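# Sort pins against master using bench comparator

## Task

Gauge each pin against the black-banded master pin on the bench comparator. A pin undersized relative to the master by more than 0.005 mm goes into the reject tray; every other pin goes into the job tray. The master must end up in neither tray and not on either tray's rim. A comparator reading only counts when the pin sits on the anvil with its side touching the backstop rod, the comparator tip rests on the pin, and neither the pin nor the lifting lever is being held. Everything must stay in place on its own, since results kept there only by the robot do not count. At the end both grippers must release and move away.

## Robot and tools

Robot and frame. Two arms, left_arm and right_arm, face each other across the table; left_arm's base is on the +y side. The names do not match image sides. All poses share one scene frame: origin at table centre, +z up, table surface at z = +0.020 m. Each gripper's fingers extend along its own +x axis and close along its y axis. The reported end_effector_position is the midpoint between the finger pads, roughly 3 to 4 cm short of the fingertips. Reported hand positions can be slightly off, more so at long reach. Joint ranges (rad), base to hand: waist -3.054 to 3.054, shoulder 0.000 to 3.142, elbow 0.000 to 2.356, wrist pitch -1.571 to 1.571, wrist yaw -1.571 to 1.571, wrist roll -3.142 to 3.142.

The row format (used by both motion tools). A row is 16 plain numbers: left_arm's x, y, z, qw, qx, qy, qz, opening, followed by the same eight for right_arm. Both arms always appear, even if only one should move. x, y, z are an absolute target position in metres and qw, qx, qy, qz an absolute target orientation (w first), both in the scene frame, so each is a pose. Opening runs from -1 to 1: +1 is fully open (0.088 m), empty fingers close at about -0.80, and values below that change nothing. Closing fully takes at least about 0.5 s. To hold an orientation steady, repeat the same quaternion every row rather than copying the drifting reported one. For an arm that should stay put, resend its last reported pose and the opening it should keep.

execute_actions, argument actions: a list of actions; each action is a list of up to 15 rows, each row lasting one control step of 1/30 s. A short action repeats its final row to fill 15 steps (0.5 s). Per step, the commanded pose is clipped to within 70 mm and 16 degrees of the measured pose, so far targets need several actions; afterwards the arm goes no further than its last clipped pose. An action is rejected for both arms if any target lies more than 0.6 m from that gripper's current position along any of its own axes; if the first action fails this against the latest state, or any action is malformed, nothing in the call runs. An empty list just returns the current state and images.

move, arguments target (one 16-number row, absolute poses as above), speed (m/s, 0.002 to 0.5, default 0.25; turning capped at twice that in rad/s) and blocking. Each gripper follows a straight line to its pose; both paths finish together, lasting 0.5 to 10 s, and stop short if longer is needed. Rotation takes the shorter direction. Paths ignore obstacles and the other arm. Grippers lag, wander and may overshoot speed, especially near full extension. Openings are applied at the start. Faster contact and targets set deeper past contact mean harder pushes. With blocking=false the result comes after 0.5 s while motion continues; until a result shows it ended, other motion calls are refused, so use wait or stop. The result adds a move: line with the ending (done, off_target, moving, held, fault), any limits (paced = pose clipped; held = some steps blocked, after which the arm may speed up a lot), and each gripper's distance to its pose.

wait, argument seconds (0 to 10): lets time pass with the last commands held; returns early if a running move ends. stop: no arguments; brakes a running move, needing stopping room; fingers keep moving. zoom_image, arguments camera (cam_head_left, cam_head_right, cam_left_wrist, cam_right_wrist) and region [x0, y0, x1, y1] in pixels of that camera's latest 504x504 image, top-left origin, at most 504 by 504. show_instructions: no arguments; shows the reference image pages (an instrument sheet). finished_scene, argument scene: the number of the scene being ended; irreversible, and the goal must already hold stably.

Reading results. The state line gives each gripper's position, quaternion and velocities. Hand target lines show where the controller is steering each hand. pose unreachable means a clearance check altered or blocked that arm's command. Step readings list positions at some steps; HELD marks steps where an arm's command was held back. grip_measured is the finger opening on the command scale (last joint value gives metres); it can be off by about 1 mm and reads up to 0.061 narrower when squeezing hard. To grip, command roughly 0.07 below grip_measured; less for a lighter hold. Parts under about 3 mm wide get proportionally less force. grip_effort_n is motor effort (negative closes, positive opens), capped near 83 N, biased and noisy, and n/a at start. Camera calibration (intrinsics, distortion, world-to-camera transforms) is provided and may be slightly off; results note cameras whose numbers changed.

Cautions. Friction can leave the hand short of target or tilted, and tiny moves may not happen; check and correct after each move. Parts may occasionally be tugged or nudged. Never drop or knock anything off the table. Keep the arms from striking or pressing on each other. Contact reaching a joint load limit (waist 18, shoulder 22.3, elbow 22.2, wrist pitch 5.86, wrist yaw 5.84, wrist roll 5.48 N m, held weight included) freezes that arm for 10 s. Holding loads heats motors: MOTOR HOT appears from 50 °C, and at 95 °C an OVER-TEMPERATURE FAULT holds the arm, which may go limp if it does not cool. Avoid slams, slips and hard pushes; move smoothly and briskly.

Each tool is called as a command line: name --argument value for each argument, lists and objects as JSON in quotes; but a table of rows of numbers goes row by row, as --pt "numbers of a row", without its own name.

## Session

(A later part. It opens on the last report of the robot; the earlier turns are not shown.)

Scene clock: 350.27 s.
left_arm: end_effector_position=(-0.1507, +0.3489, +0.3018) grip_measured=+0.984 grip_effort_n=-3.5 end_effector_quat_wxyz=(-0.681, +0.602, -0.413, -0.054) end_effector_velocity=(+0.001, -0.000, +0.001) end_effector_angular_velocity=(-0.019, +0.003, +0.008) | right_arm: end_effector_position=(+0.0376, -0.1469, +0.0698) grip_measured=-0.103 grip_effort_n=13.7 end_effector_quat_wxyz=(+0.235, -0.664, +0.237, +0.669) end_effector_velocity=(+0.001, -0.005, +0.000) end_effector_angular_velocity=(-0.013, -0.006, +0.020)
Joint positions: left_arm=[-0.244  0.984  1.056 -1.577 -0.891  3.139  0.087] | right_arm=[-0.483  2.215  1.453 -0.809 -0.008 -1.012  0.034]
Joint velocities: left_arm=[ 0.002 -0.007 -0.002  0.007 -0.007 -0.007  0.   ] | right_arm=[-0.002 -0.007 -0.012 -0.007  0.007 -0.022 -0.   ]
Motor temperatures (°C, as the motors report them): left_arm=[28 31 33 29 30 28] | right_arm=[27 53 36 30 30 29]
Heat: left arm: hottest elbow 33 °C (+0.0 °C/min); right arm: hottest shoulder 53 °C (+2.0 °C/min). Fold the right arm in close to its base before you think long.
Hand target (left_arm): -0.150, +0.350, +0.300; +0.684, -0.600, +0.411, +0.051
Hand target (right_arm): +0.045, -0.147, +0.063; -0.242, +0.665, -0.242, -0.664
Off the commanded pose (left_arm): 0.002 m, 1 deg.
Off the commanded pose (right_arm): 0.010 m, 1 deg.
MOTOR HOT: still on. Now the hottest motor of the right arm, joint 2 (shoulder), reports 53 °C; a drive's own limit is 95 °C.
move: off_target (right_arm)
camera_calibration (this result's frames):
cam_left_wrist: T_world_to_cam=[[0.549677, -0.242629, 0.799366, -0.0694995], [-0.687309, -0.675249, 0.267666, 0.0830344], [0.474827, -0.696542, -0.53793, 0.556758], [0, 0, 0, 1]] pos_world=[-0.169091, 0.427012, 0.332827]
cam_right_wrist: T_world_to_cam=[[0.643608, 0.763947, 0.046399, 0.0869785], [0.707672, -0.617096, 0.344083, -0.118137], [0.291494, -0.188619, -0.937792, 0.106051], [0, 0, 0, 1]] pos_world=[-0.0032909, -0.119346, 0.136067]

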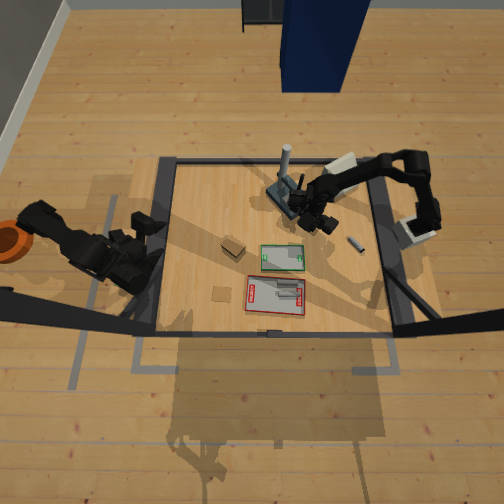

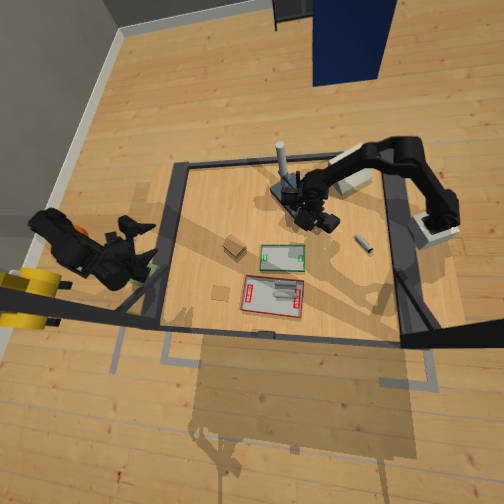

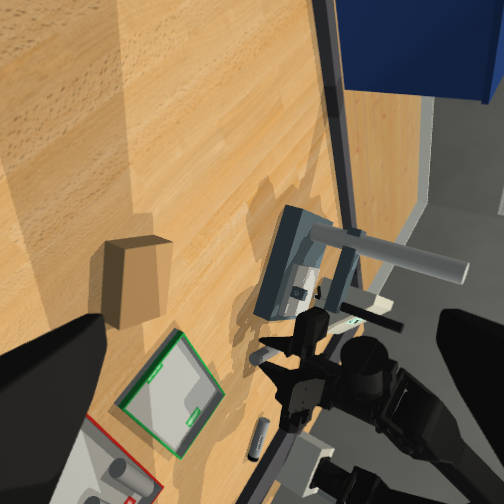

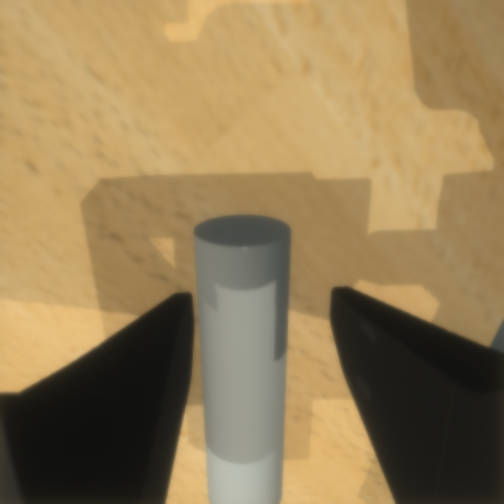

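Good. Grip and measure.

move --target '[-0.15,0.35,0.3,0.684,-0.6,0.411,0.051,1,0.038,-0.147,0.063,0.2418,-0.6645,0.2418,0.6645,-0.6]' --speed 0.02

move --target '[-0.15,0.35,0.3,0.684,-0.6,0.411,0.051,1,0.038,-0.16,0.15,0.2418,-0.6645,0.2418,0.6645,-0.6]' --speed 0.1

move --target '[-0.15,0.35,0.3,0.684,-0.6,0.411,0.051,1,0.049,-0.19,0.15,-0.2302,-0.6686,-0.2302,0.6686,-0.6]' --speed 0.2

move --target '[-0.15,0.35,0.3,0.684,-0.6,0.411,0.051,1,0.1203,-0.1346,0.122,-0.2302,-0.6686,-0.2302,0.6686,-0.6]' --speed 0.05

move --target '[-0.15,0.35,0.3,0.684,-0.6,0.411,0.051,1,0.1203,-0.1346,0.098,-0.2302,-0.6686,-0.2302,0.6686,-0.6]' --speed 0.02

move --target '[-0.15,0.35,0.3,0.684,-0.6,0.411,0.051,1,0.0999,-0.1085,0.108,-0.2302,-0.6686,-0.2302,0.6686,-0.6]' --speed 0.02

move --target '[-0.15,0.35,0.3,0.684,-0.6,0.411,0.051,1,0.1008,-0.1144,0.111,-0.2302,-0.6686,-0.2302,0.6686,0.0]' --speed 0.02

wait --seconds 1

zoom_image --camera "cam_head_right" --region '[335,150,375,185]'

Scene clock: 359.40 s.
left_arm: end_effector_position=(-0.1507, +0.3489, +0.3018) grip_measured=+0.984 grip_effort_n=-3.5 end_effector_quat_wxyz=(-0.681, +0.602, -0.413, -0.054) end_effector_velocity=(+0.001, +0.001, -0.001) end_effector_angular_velocity=(+0.002, -0.009, +0.003) | right_arm: end_effector_position=(+0.0370, -0.1461, +0.0695) grip_measured=-0.441 grip_effort_n=-83.5 end_effector_quat_wxyz=(+0.241, -0.663, +0.239, +0.667) end_effector_velocity=(-0.000, -0.002, +0.000) end_effector_angular_velocity=(+0.003, +0.007, +0.005)
Joint positions: left_arm=[-0.244  0.984  1.056 -1.577 -0.891  3.139  0.087] | right_arm=[-0.48   2.215  1.451 -0.803 -0.005 -0.997  0.017]
Joint velocities: left_arm=[-0.002 -0.002 -0.007 -0.007 -0.007 -0.007 -0.   ] | right_arm=[-0.002 -0.007 -0.012  0.007 -0.007 -0.007 -0.   ]
Motor temperatures (°C, as the motors report them): left_arm=[28 31 33 29 30 28] | right_arm=[27 52 36 32 30 29]
Heat: left arm: hottest elbow 33 °C (+0.0 °C/min); right arm: hottest shoulder 52 °C (+0.0 °C/min). Fold the right arm in close to its base before you think long.
Hand target (left_arm): -0.150, +0.350, +0.300; +0.684, -0.600, +0.411, +0.051
Hand target (right_arm): +0.038, -0.147, +0.063; -0.242, +0.664, -0.242, -0.664
Off the commanded pose (left_arm): 0.002 m, 1 deg.
Off the commanded pose (right_arm): 0.007 m, 0 deg.
MOTOR HOT: still on. Now the hottest motor of the right arm, joint 2 (shoulder), reports 52 °C; a drive's own limit is 95 °C.
move: done
camera_calibration (this result's frames):
cam_left_wrist: T_world_to_cam=[[0.549677, -0.242629, 0.799366, -0.0694995], [-0.687309, -0.675249, 0.267666, 0.0830344], [0.474827, -0.696542, -0.53793, 0.556758], [0, 0, 0, 1]] pos_world=[-0.169091, 0.427012, 0.332827]
cam_right_wrist: T_world_to_cam=[[0.652694, 0.755834, 0.0520128, 0.084856], [0.698724, -0.627072, 0.344333, -0.118264], [0.292874, -0.188401, -0.937406, 0.106075], [0, 0, 0, 1]] pos_world=[-0.00381756, -0.118313, 0.135743]

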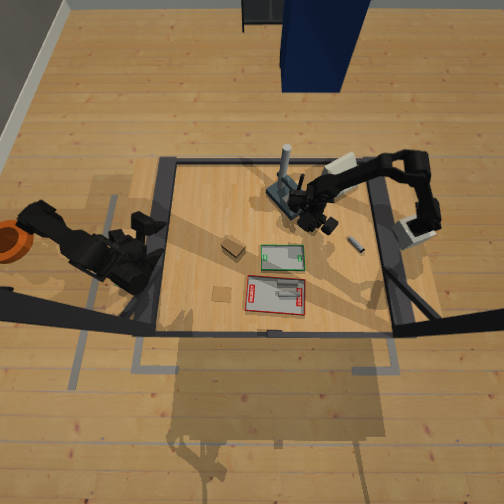

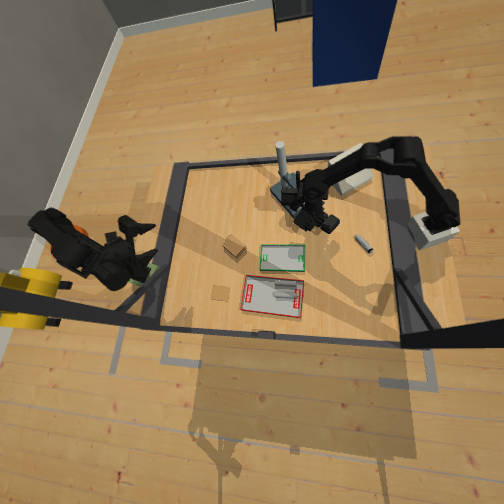

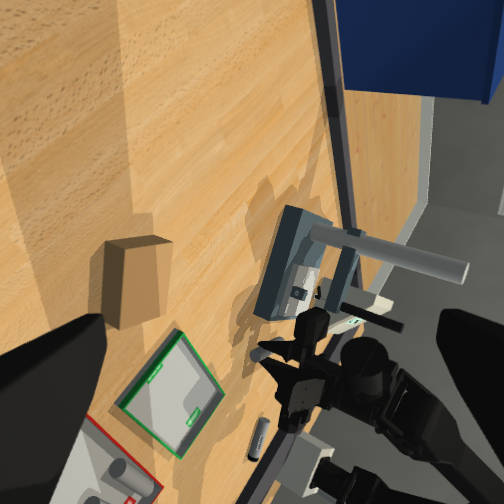

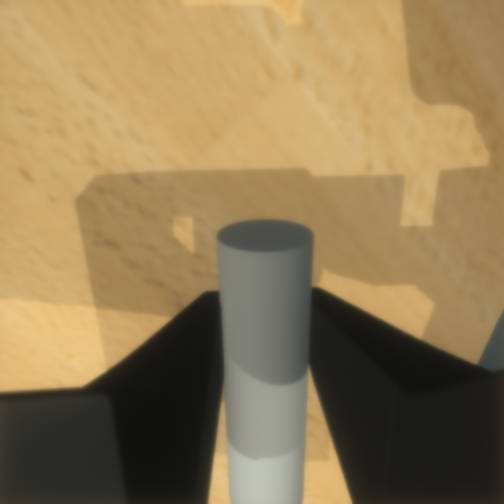

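Scene clock: 360.67 s.
left_arm: end_effector_position=(-0.1507, +0.3489, +0.3018) grip_measured=+0.984 grip_effort_n=-3.5 end_effector_quat_wxyz=(-0.681, +0.602, -0.413, -0.054) end_effector_velocity=(+0.002, +0.003, +0.000) end_effector_angular_velocity=(+0.011, -0.014, +0.003) | right_arm: end_effector_position=(+0.0359, -0.1651, +0.1396) grip_measured=-0.441 grip_effort_n=-83.5 end_effector_quat_wxyz=(+0.231, -0.666, +0.251, +0.664) end_effector_velocity=(-0.003, -0.005, +0.000) end_effector_angular_velocity=(-0.019, +0.025, +0.004)
Joint positions: left_arm=[-0.244  0.984  1.056 -1.577 -0.891  3.139  0.087] | right_arm=[-0.482  2.064  1.511 -1.046 -0.003 -0.997  0.017]
Joint velocities: left_arm=[-0.002 -0.002 -0.002 -0.022 -0.007 -0.007 -0.   ] | right_arm=[-0.002 -0.002 -0.002 -0.022 -0.022 -0.007  0.   ]
Motor temperatures (°C, as the motors report them): left_arm=[28 31 33 29 30 28] | right_arm=[27 52 36 31 30 29]
Heat: left arm: hottest elbow 33 °C (+0.0 °C/min); right arm: hottest shoulder 52 °C (+0.0 °C/min). Fold the right arm in close to its base before you think long.
Hand target (left_arm): -0.150, +0.350, +0.300; +0.684, -0.600, +0.411, +0.051
Hand target (right_arm): +0.038, -0.161, +0.150; -0.242, +0.665, -0.242, -0.664
Off the commanded pose (left_arm): 0.002 m, 1 deg.
Off the commanded pose (right_arm): 0.012 m, 2 deg.
MOTOR HOT: still on. Now the hottest motor of the right arm, joint 2 (shoulder), reports 52 °C; a drive's own limit is 95 °C.
move: off_target (right_arm)
camera_calibration (this result's frames):
cam_left_wrist: T_world_to_cam=[[0.549677, -0.242629, 0.799366, -0.0694995], [-0.687309, -0.675249, 0.267666, 0.0830344], [0.474827, -0.696542, -0.53793, 0.556758], [0, 0, 0, 1]] pos_world=[-0.169091, 0.427012, 0.332827]
cam_right_wrist: T_world_to_cam=[[0.654788, 0.755354, 0.0263241, 0.0997381], [0.69789, -0.617612, 0.362638, -0.154447], [0.290178, -0.219079, -0.931558, 0.162744], [0, 0, 0, 1]] pos_world=[-0.00474499, -0.135072, 0.204988]

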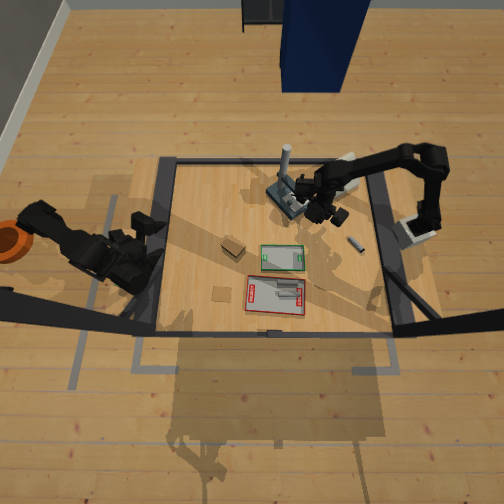

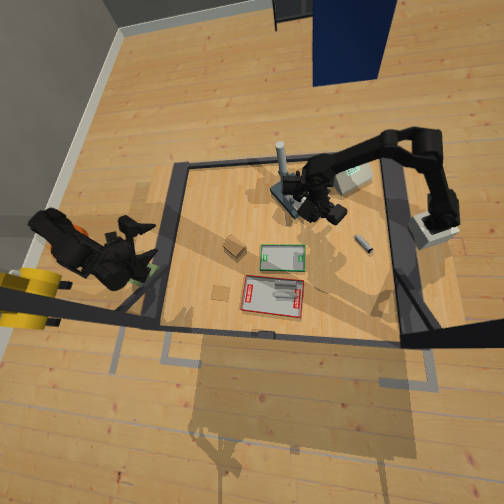

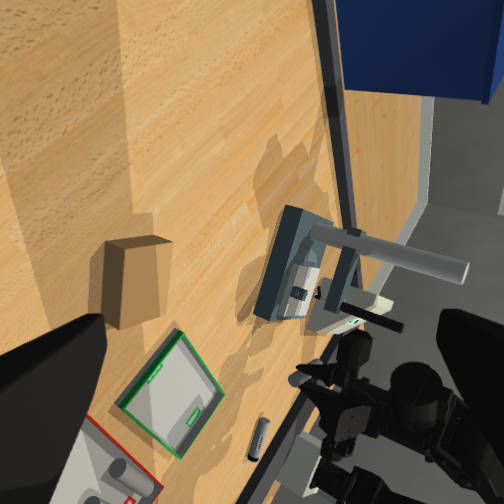

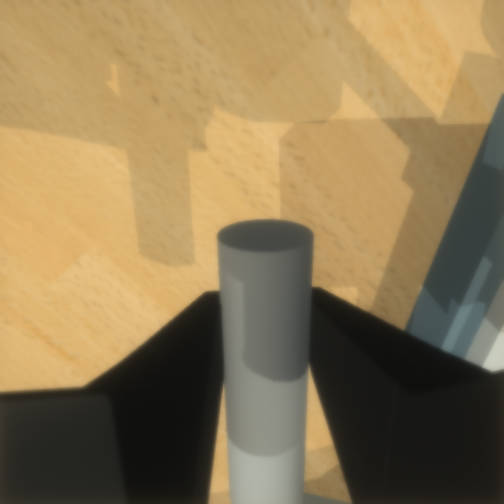

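Scene clock: 364.53 s.
left_arm: end_effector_position=(-0.1507, +0.3489, +0.3018) grip_measured=+0.984 grip_effort_n=-3.5 end_effector_quat_wxyz=(-0.681, +0.602, -0.413, -0.054) end_effector_velocity=(+0.001, +0.001, +0.000) end_effector_angular_velocity=(+0.007, -0.013, -0.007) | right_arm: end_effector_position=(+0.0483, -0.1901, +0.1439) grip_measured=-0.441 grip_effort_n=-83.5 end_effector_quat_wxyz=(+0.235, +0.666, +0.223, -0.671) end_effector_velocity=(-0.003, -0.003, -0.001) end_effector_angular_velocity=(-0.008, +0.025, +0.048)
Joint positions: left_arm=[-0.244  0.984  1.056 -1.577 -0.891  3.139  0.087] | right_arm=[-0.523  1.968  1.386 -1.008  0.002 -2.393  0.017]
Joint velocities: left_arm=[-0.002 -0.002 -0.002 -0.007 -0.007  0.007 -0.   ] | right_arm=[-0.002 -0.002 -0.007 -0.007 -0.022 -0.051 -0.   ]
Motor temperatures (°C, as the motors report them): left_arm=[28 31 33 29 30 28] | right_arm=[27 53 36 31 30 29]
Heat: left arm: hottest elbow 33 °C (+0.0 °C/min); right arm: hottest shoulder 53 °C (+0.0 °C/min). Fold the right arm in close to its base before you think long.
Hand target (left_arm): -0.150, +0.350, +0.300; +0.684, -0.600, +0.411, +0.051
Hand target (right_arm): +0.049, -0.190, +0.150; +0.230, +0.669, +0.230, -0.668
Off the commanded pose (left_arm): 0.002 m, 1 deg.
Off the commanded pose (right_arm): 0.006 m, 1 deg.
MOTOR HOT: still on. Now the hottest motor of the right arm, joint 2 (shoulder), reports 53 °C; a drive's own limit is 95 °C.
move: done
camera_calibration (this result's frames):
cam_left_wrist: T_world_to_cam=[[0.549677, -0.242629, 0.799366, -0.0694995], [-0.687309, -0.675249, 0.267666, 0.0830344], [0.474827, -0.696542, -0.53793, 0.556758], [0, 0, 0, 1]] pos_world=[-0.169091, 0.427012, 0.332827]
cam_right_wrist: T_world_to_cam=[[-0.596305, 0.801865, 0.0378511, 0.178007], [0.762559, 0.55108, 0.338845, 0.0422943], [0.250849, 0.230918, -0.940081, 0.246272], [0, 0, 0, 1]] pos_world=[0.0121171, -0.222914, 0.210447]

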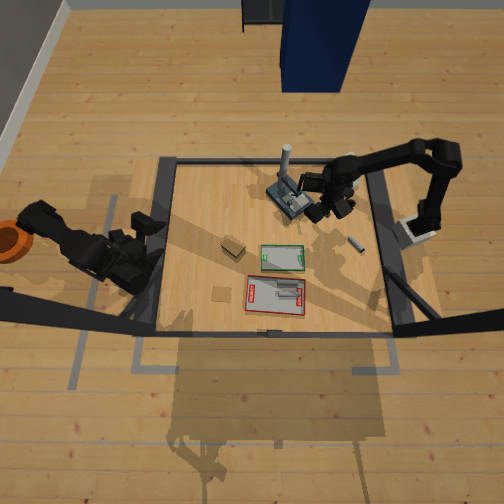

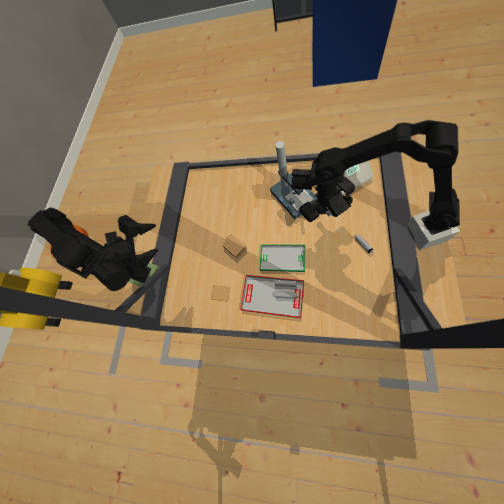

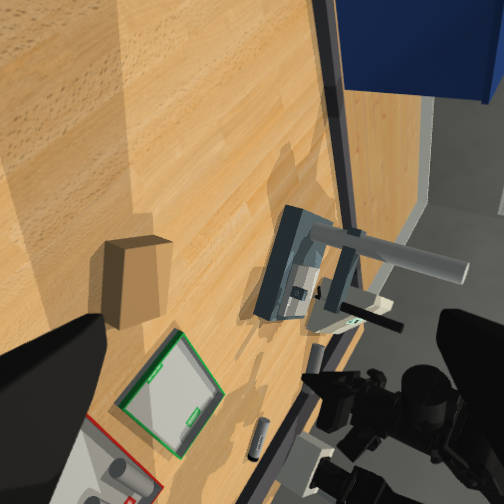

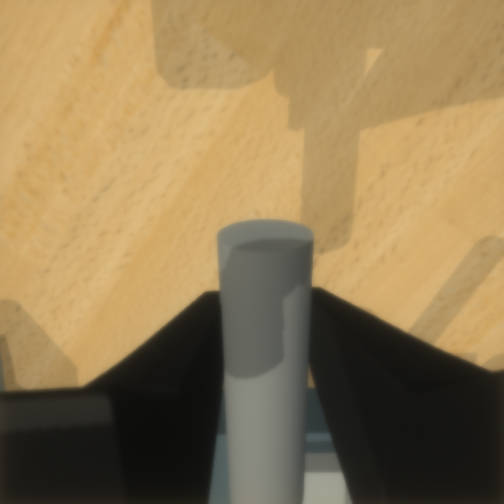

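Scene clock: 366.77 s.
left_arm: end_effector_position=(-0.1507, +0.3489, +0.3018) grip_measured=+0.984 grip_effort_n=-3.5 end_effector_quat_wxyz=(-0.681, +0.602, -0.413, -0.054) end_effector_velocity=(-0.000, -0.001, +0.001) end_effector_angular_velocity=(-0.015, +0.000, +0.003) | right_arm: end_effector_position=(+0.1184, -0.1370, +0.1231) grip_measured=-0.441 grip_effort_n=-83.5 end_effector_quat_wxyz=(+0.231, +0.669, +0.229, -0.668) end_effector_velocity=(+0.003, +0.002, -0.001) end_effector_angular_velocity=(-0.000, +0.008, -0.000)
Joint positions: left_arm=[-0.244  0.984  1.056 -1.577 -0.891  3.139  0.087] | right_arm=[-0.667  2.23   1.708 -1.05   0.002 -2.538  0.017]
Joint velocities: left_arm=[-0.002 -0.002 -0.002  0.007 -0.007 -0.007  0.   ] | right_arm=[-0.007  0.012  0.017 -0.007 -0.007 -0.007 -0.   ]
Motor temperatures (°C, as the motors report them): left_arm=[28 31 33 29 30 28] | right_arm=[27 53 36 31 30 29]
Heat: left arm: hottest elbow 33 °C (+0.0 °C/min); right arm: hottest shoulder 53 °C (-1.0 °C/min). Fold the right arm in close to its base before you think long.
Hand target (left_arm): -0.150, +0.350, +0.300; +0.684, -0.600, +0.411, +0.051
Hand target (right_arm): +0.120, -0.134, +0.123; +0.231, +0.669, +0.230, -0.668
Off the commanded pose (left_arm): 0.002 m, 1 deg.
Off the commanded pose (right_arm): 0.003 m, 0 deg.
MOTOR HOT: still on. Now the hottest motor of the right arm, joint 2 (shoulder), reports 53 °C; a drive's own limit is 95 °C.
move: done
camera_calibration (this result's frames):
cam_left_wrist: T_world_to_cam=[[0.549677, -0.242629, 0.799366, -0.0694995], [-0.687309, -0.675249, 0.267666, 0.0830344], [0.474827, -0.696542, -0.53793, 0.556758], [0, 0, 0, 1]] pos_world=[-0.169091, 0.427012, 0.332827]
cam_right_wrist: T_world_to_cam=[[-0.598247, 0.799766, 0.0497422, 0.176505], [0.760431, 0.547057, 0.349962, -0.0349807], [0.252676, 0.247189, -0.935442, 0.198338], [0, 0, 0, 1]] pos_world=[0.0820787, -0.171053, 0.188996]

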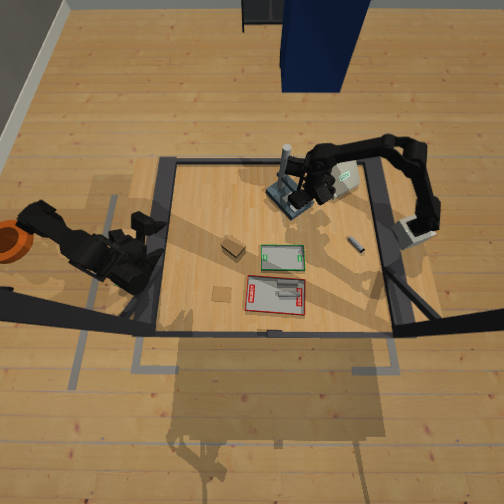

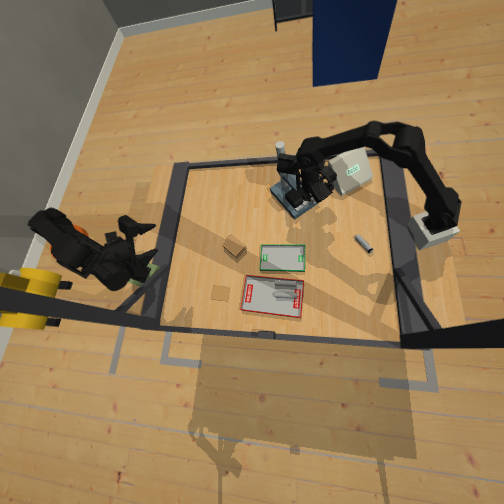

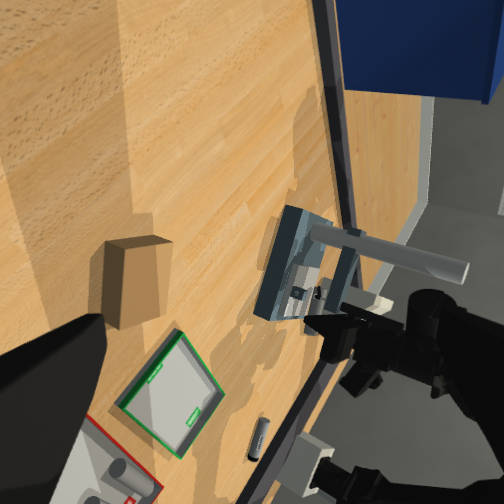

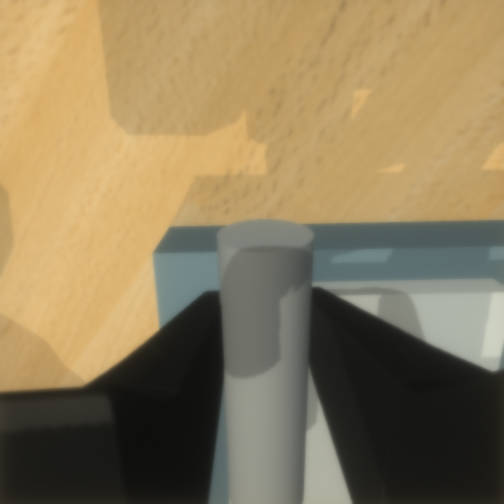

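Scene clock: 368.27 s.
left_arm: end_effector_position=(-0.1507, +0.3489, +0.3018) grip_measured=+0.984 grip_effort_n=-3.5 end_effector_quat_wxyz=(-0.681, +0.602, -0.413, -0.054) end_effector_velocity=(-0.001, -0.000, -0.001) end_effector_angular_velocity=(-0.007, +0.013, +0.002) | right_arm: end_effector_position=(+0.1179, -0.1350, +0.1152) grip_measured=-0.441 grip_effort_n=-83.5 end_effector_quat_wxyz=(+0.226, +0.671, +0.236, -0.665) end_effector_velocity=(-0.001, -0.003, -0.001) end_effector_angular_velocity=(-0.009, +0.011, +0.005)
Joint positions: left_arm=[-0.244  0.984  1.056 -1.577 -0.891  3.139  0.087] | right_arm=[-0.665  2.232  1.678 -1.    -0.001 -2.541  0.017]
Joint velocities: left_arm=[-0.002 -0.002 -0.002  0.007  0.007 -0.007 -0.   ] | right_arm=[-0.002 -0.002 -0.007 -0.007 -0.007 -0.007 -0.   ]
Motor temperatures (°C, as the motors report them): left_arm=[28 31 33 29 30 28] | right_arm=[27 53 36 31 30 29]
Heat: left arm: hottest elbow 33 °C (+0.0 °C/min); right arm: hottest shoulder 53 °C (-1.0 °C/min). Fold the right arm in close to its base before you think long.
Hand target (left_arm): -0.150, +0.350, +0.300; +0.684, -0.600, +0.411, +0.051
Hand target (right_arm): +0.120, -0.135, +0.098; +0.230, +0.669, +0.230, -0.669
Off the commanded pose (left_arm): 0.002 m, 1 deg.
Off the commanded pose (right_arm): 0.017 m, 1 deg.
MOTOR HOT: still on. Now the hottest motor of the right arm, joint 2 (shoulder), reports 53 °C; a drive's own limit is 95 °C.
move: off_target (right_arm)
camera_calibration (this result's frames):
cam_left_wrist: T_world_to_cam=[[0.549677, -0.242629, 0.799366, -0.0694995], [-0.687309, -0.675249, 0.267666, 0.0830344], [0.474827, -0.696542, -0.53793, 0.556758], [0, 0, 0, 1]] pos_world=[-0.169091, 0.427012, 0.332827]
cam_right_wrist: T_world_to_cam=[[-0.601443, 0.796474, 0.062407, 0.17342], [0.757495, 0.543692, 0.361387, -0.0343875], [0.253905, 0.264627, -0.930325, 0.192235], [0, 0, 0, 1]] pos_world=[0.081541, -0.170299, 0.180445]

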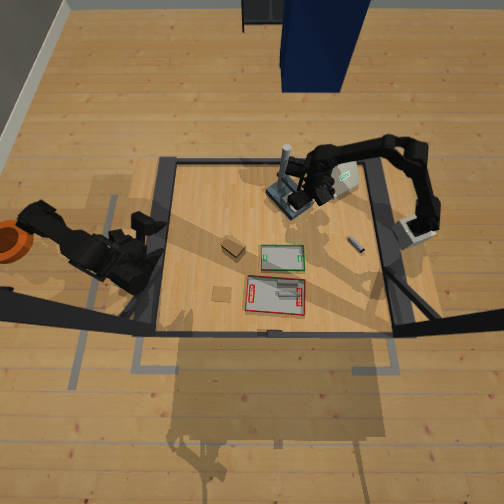

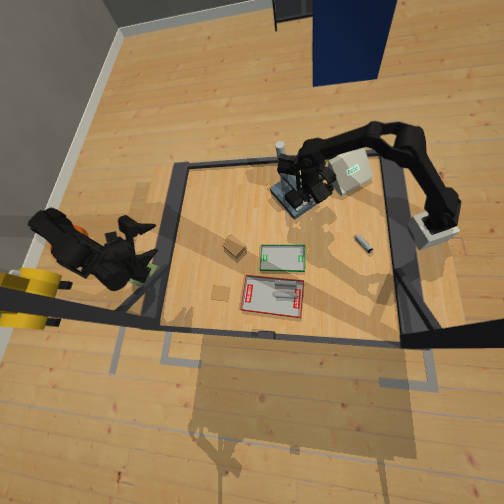

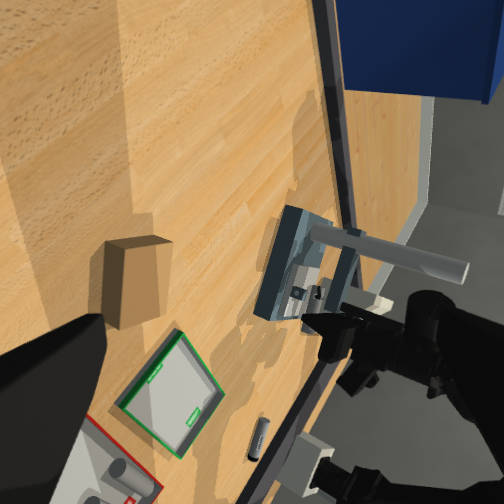

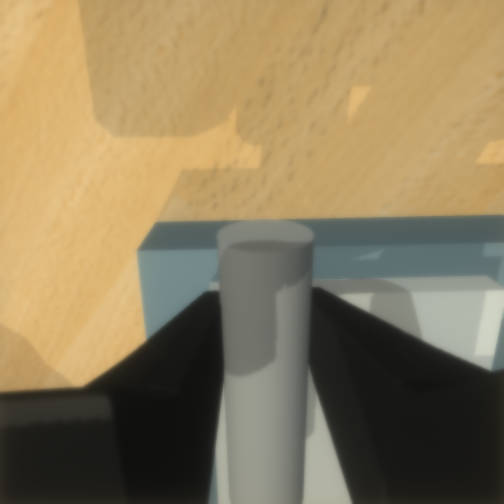

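Scene clock: 370.33 s.
left_arm: end_effector_position=(-0.1507, +0.3489, +0.3018) grip_measured=+0.984 grip_effort_n=-3.5 end_effector_quat_wxyz=(-0.681, +0.602, -0.413, -0.054) end_effector_velocity=(-0.000, +0.002, -0.001) end_effector_angular_velocity=(+0.005, +0.006, +0.002) | right_arm: end_effector_position=(+0.1010, -0.1142, +0.1144) grip_measured=-0.441 grip_effort_n=-83.5 end_effector_quat_wxyz=(+0.230, +0.671, +0.226, -0.668) end_effector_velocity=(-0.002, -0.000, +0.002) end_effector_angular_velocity=(-0.001, +0.008, +0.010)
Joint positions: left_arm=[-0.244  0.984  1.056 -1.577 -0.891  3.139  0.087] | right_arm=[-0.612  2.31   1.807 -1.071  0.007 -2.477  0.017]
Joint velocities: left_arm=[-0.002 -0.002 -0.002 -0.007  0.007 -0.007 -0.   ] | right_arm=[ 0.002 -0.002  0.002 -0.007 -0.007 -0.007 -0.   ]
Motor temperatures (°C, as the motors report them): left_arm=[28 31 33 29 30 28] | right_arm=[27 52 36 31 30 29]
Heat: left arm: hottest elbow 33 °C (+0.0 °C/min); right arm: hottest shoulder 52 °C (-3.0 °C/min). Fold the right arm in close to its base before you think long.
Hand target (left_arm): -0.150, +0.350, +0.300; +0.684, -0.600, +0.411, +0.051
Hand target (right_arm): +0.100, -0.109, +0.108; +0.230, +0.668, +0.230, -0.669
Off the commanded pose (left_arm): 0.002 m, 1 deg.
Off the commanded pose (right_arm): 0.009 m, 1 deg.
MOTOR HOT: still on. Now the hottest motor of the right arm, joint 2 (shoulder), reports 52 °C; a drive's own limit is 95 °C.
move: off_target (right_arm)
camera_calibration (this result's frames):
cam_left_wrist: T_world_to_cam=[[0.549677, -0.242629, 0.799366, -0.0694995], [-0.687309, -0.675249, 0.267666, 0.0830344], [0.474827, -0.696542, -0.53793, 0.556758], [0, 0, 0, 1]] pos_world=[-0.169091, 0.427012, 0.332827]
cam_right_wrist: T_world_to_cam=[[-0.593598, 0.803508, 0.044895, 0.148837], [0.761999, 0.543238, 0.35249, -0.0321063], [0.25884, 0.243448, -0.934738, 0.187862], [0, 0, 0, 1]] pos_world=[0.0641884, -0.147885, 0.180236]

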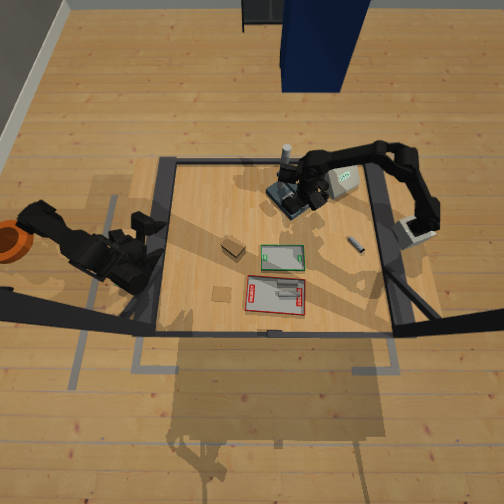

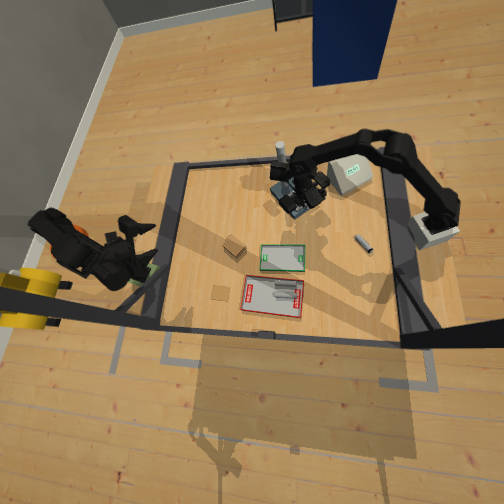

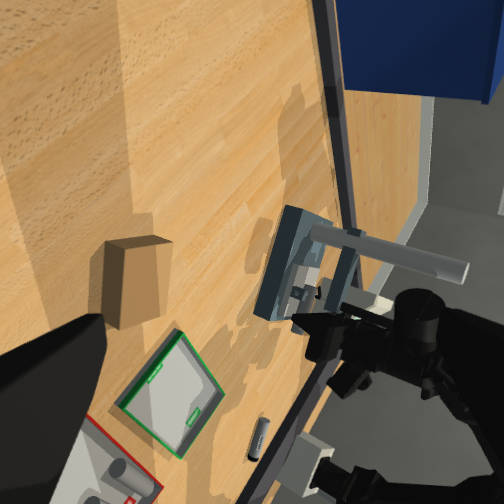

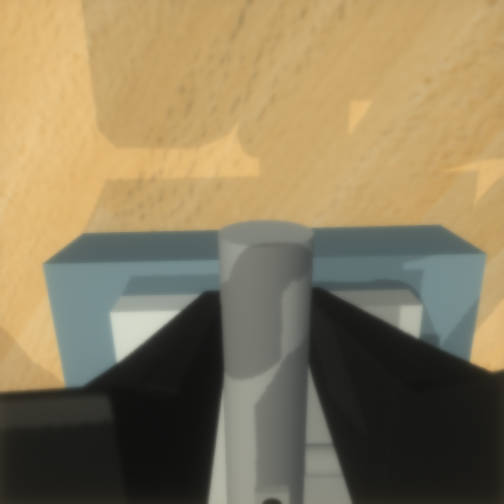

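Scene clock: 371.07 s.
left_arm: end_effector_position=(-0.1507, +0.3489, +0.3018) grip_measured=+0.984 grip_effort_n=-3.5 end_effector_quat_wxyz=(-0.681, +0.602, -0.413, -0.054) end_effector_velocity=(+0.001, +0.000, +0.001) end_effector_angular_velocity=(-0.002, -0.007, +0.003) | right_arm: end_effector_position=(+0.1008, -0.1135, +0.1138) grip_measured=-0.006 grip_effort_n=16.5 end_effector_quat_wxyz=(+0.230, +0.671, +0.229, -0.667) end_effector_velocity=(-0.001, -0.002, +0.000) end_effector_angular_velocity=(-0.005, +0.009, +0.020)
Joint positions: left_arm=[-0.244  0.984  1.056 -1.577 -0.891  3.139  0.087] | right_arm=[-0.612  2.31   1.805 -1.064  0.006 -2.482  0.039]
Joint velocities: left_arm=[-0.002  0.002  0.002 -0.007 -0.007 -0.007 -0.   ] | right_arm=[-0.002 -0.002 -0.002 -0.007 -0.007 -0.022  0.001]
Motor temperatures (°C, as the motors report them): left_arm=[28 31 33 29 30 28] | right_arm=[27 52 36 31 30 29]
Heat: left arm: hottest elbow 33 °C (+0.0 °C/min); right arm: hottest shoulder 52 °C (-3.0 °C/min). Fold the right arm in close to its base before you think long.
Hand target (left_arm): -0.150, +0.350, +0.300; +0.684, -0.600, +0.411, +0.051
Hand target (right_arm): +0.101, -0.114, +0.111; +0.230, +0.669, +0.230, -0.669
Off the commanded pose (left_arm): 0.002 m, 1 deg.
Off the commanded pose (right_arm): 0.003 m, 0 deg.
MOTOR HOT: still on. Now the hottest motor of the right arm, joint 2 (shoulder), reports 52 °C; a drive's own limit is 95 °C.
move: done
camera_calibration (this result's frames):
cam_left_wrist: T_world_to_cam=[[0.549677, -0.242629, 0.799366, -0.0694995], [-0.687309, -0.675249, 0.267666, 0.0830344], [0.474827, -0.696542, -0.53793, 0.556758], [0, 0, 0, 1]] pos_world=[-0.169091, 0.427012, 0.332827]
cam_right_wrist: T_world_to_cam=[[-0.597549, 0.800366, 0.0484627, 0.147779], [0.759491, 0.54558, 0.354281, -0.0317913], [0.257114, 0.248507, -0.933883, 0.187782], [0, 0, 0, 1]] pos_world=[0.0641693, -0.147598, 0.179467]

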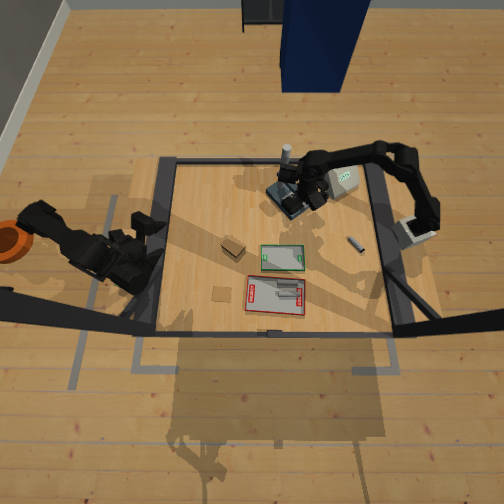

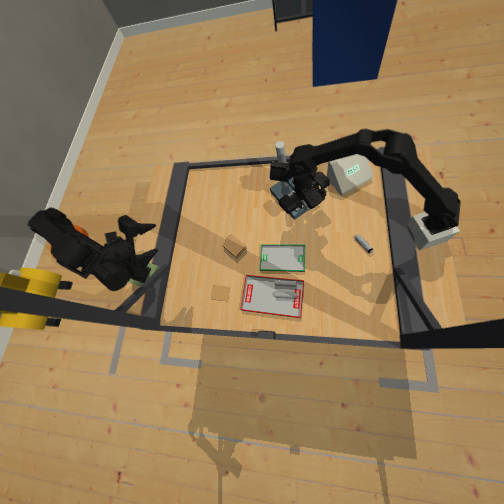

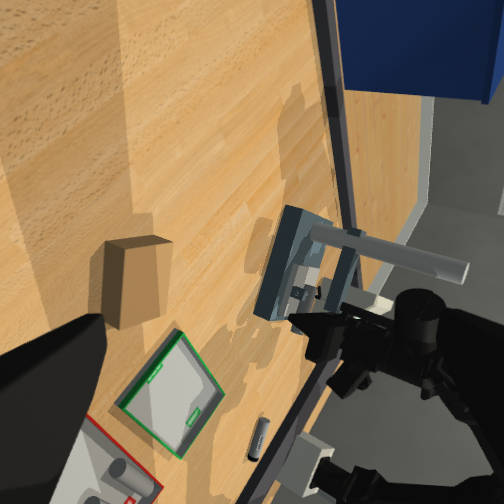

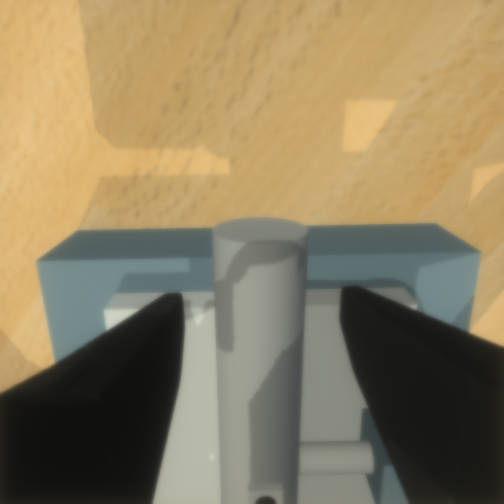

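Scene clock: 372.07 s.
left_arm: end_effector_position=(-0.1507, +0.3489, +0.3018) grip_measured=+0.984 grip_effort_n=-3.5 end_effector_quat_wxyz=(-0.681, +0.602, -0.413, -0.054) end_effector_velocity=(+0.002, +0.002, -0.000) end_effector_angular_velocity=(-0.002, -0.007, +0.003) | right_arm: end_effector_position=(+0.1008, -0.1135, +0.1137) grip_measured=-0.004 grip_effort_n=16.0 end_effector_quat_wxyz=(+0.230, +0.671, +0.229, -0.667) end_effector_velocity=(-0.003, -0.001, +0.000) end_effector_angular_velocity=(-0.002, +0.023, -0.010)
Joint positions: left_arm=[-0.244  0.984  1.056 -1.577 -0.891  3.139  0.087] | right_arm=[-0.612  2.31   1.804 -1.064  0.006 -2.482  0.039]
Joint velocities: left_arm=[-0.002 -0.007 -0.007 -0.007 -0.007 -0.007 -0.   ] | right_arm=[-0.002 -0.002 -0.002 -0.007 -0.022  0.007  0.   ]
Motor temperatures (°C, as the motors report them): left_arm=[28 31 33 29 30 28] | right_arm=[27 52 36 31 30 29]
Heat: left arm: hottest elbow 33 °C (+0.0 °C/min); right arm: hottest shoulder 52 °C (-3.0 °C/min). Fold the right arm in close to its base before you think long.
Hand target (left_arm): -0.150, +0.350, +0.300; +0.684, -0.600, +0.411, +0.051
Hand target (right_arm): +0.101, -0.114, +0.111; +0.230, +0.669, +0.230, -0.669
Off the commanded pose (left_arm): 0.002 m, 1 deg.
Off the commanded pose (right_arm): 0.003 m, 0 deg.
MOTOR HOT: still on. Now the hottest motor of the right arm, joint 2 (shoulder), reports 52 °C; a drive's own limit is 95 °C.
wait: 1.00 s; at rest by 0.17 s
camera_calibration (this result's frames):
cam_left_wrist: T_world_to_cam=[[0.549677, -0.242629, 0.799366, -0.0694995], [-0.687309, -0.675249, 0.267666, 0.0830344], [0.474827, -0.696542, -0.53793, 0.556758], [0, 0, 0, 1]] pos_world=[-0.169091, 0.427012, 0.332827]
cam_right_wrist: T_world_to_cam=[[-0.597855, 0.800138, 0.0484609, 0.147805], [0.759283, 0.545871, 0.35428, -0.0316862], [0.257019, 0.248603, -0.933883, 0.187723], [0, 0, 0, 1]] pos_world=[0.0641761, -0.147636, 0.179374]

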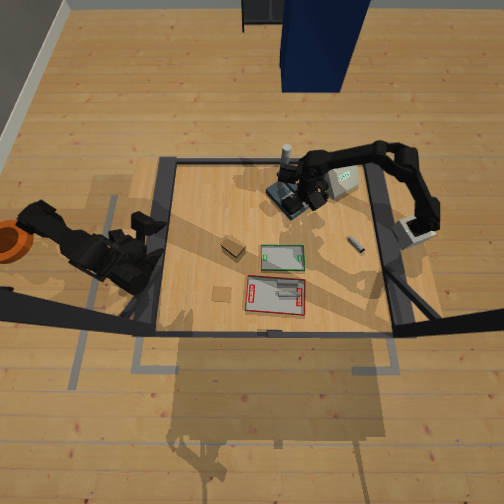

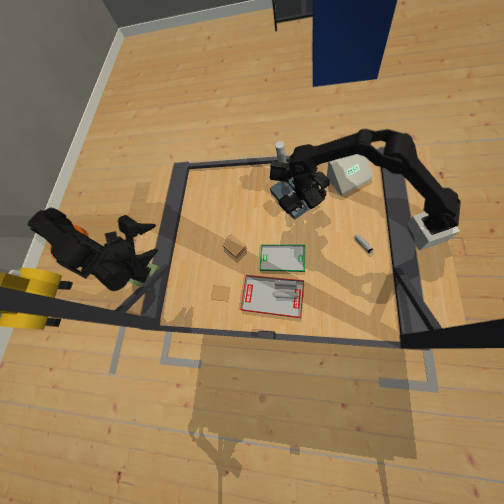

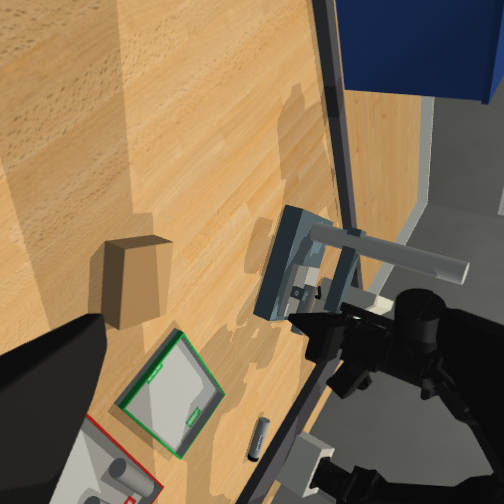

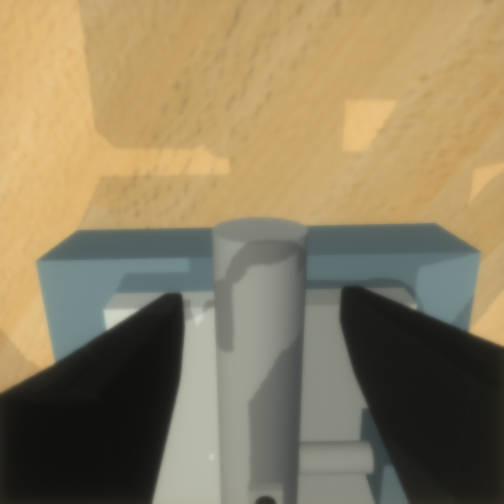

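Region (335, 150, 375, 185) of cam_head_right's 504x504 image, scaled by 12.600, with more detail than that image has; it fills the top 441 rows of this view, and the rest is white.

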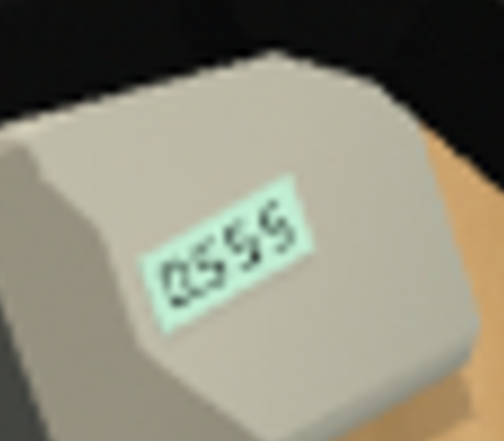

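zoom_image --camera "cam_head_right" --region '[344,162,362,178]'

zoom_image --camera "cam_head_left" --region '[335,168,355,186]'

Region (344, 162, 362, 178) of cam_head_right's 504x504 image, scaled by 28.000, with more detail than that image has.

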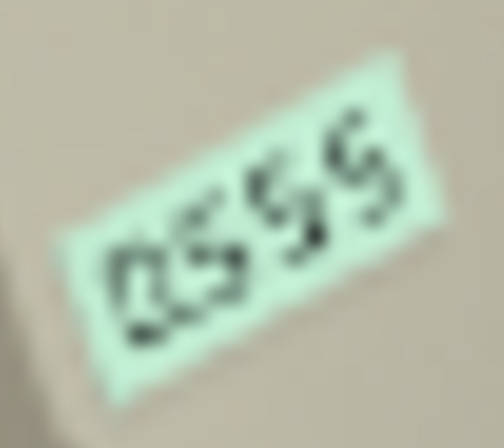

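Region (335, 168, 355, 186) of cam_head_left's 504x504 image, scaled by 25.200, with more detail than that image has; it fills the top 454 rows of this view, and the rest is white.

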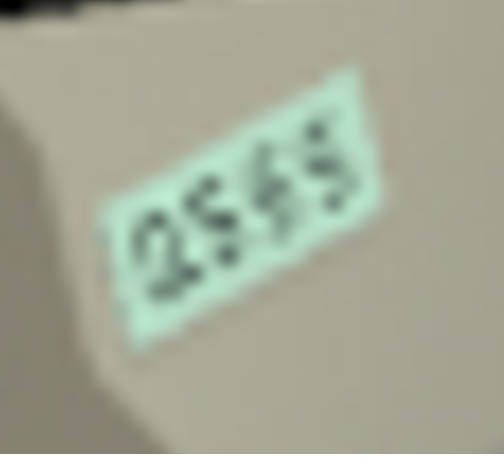

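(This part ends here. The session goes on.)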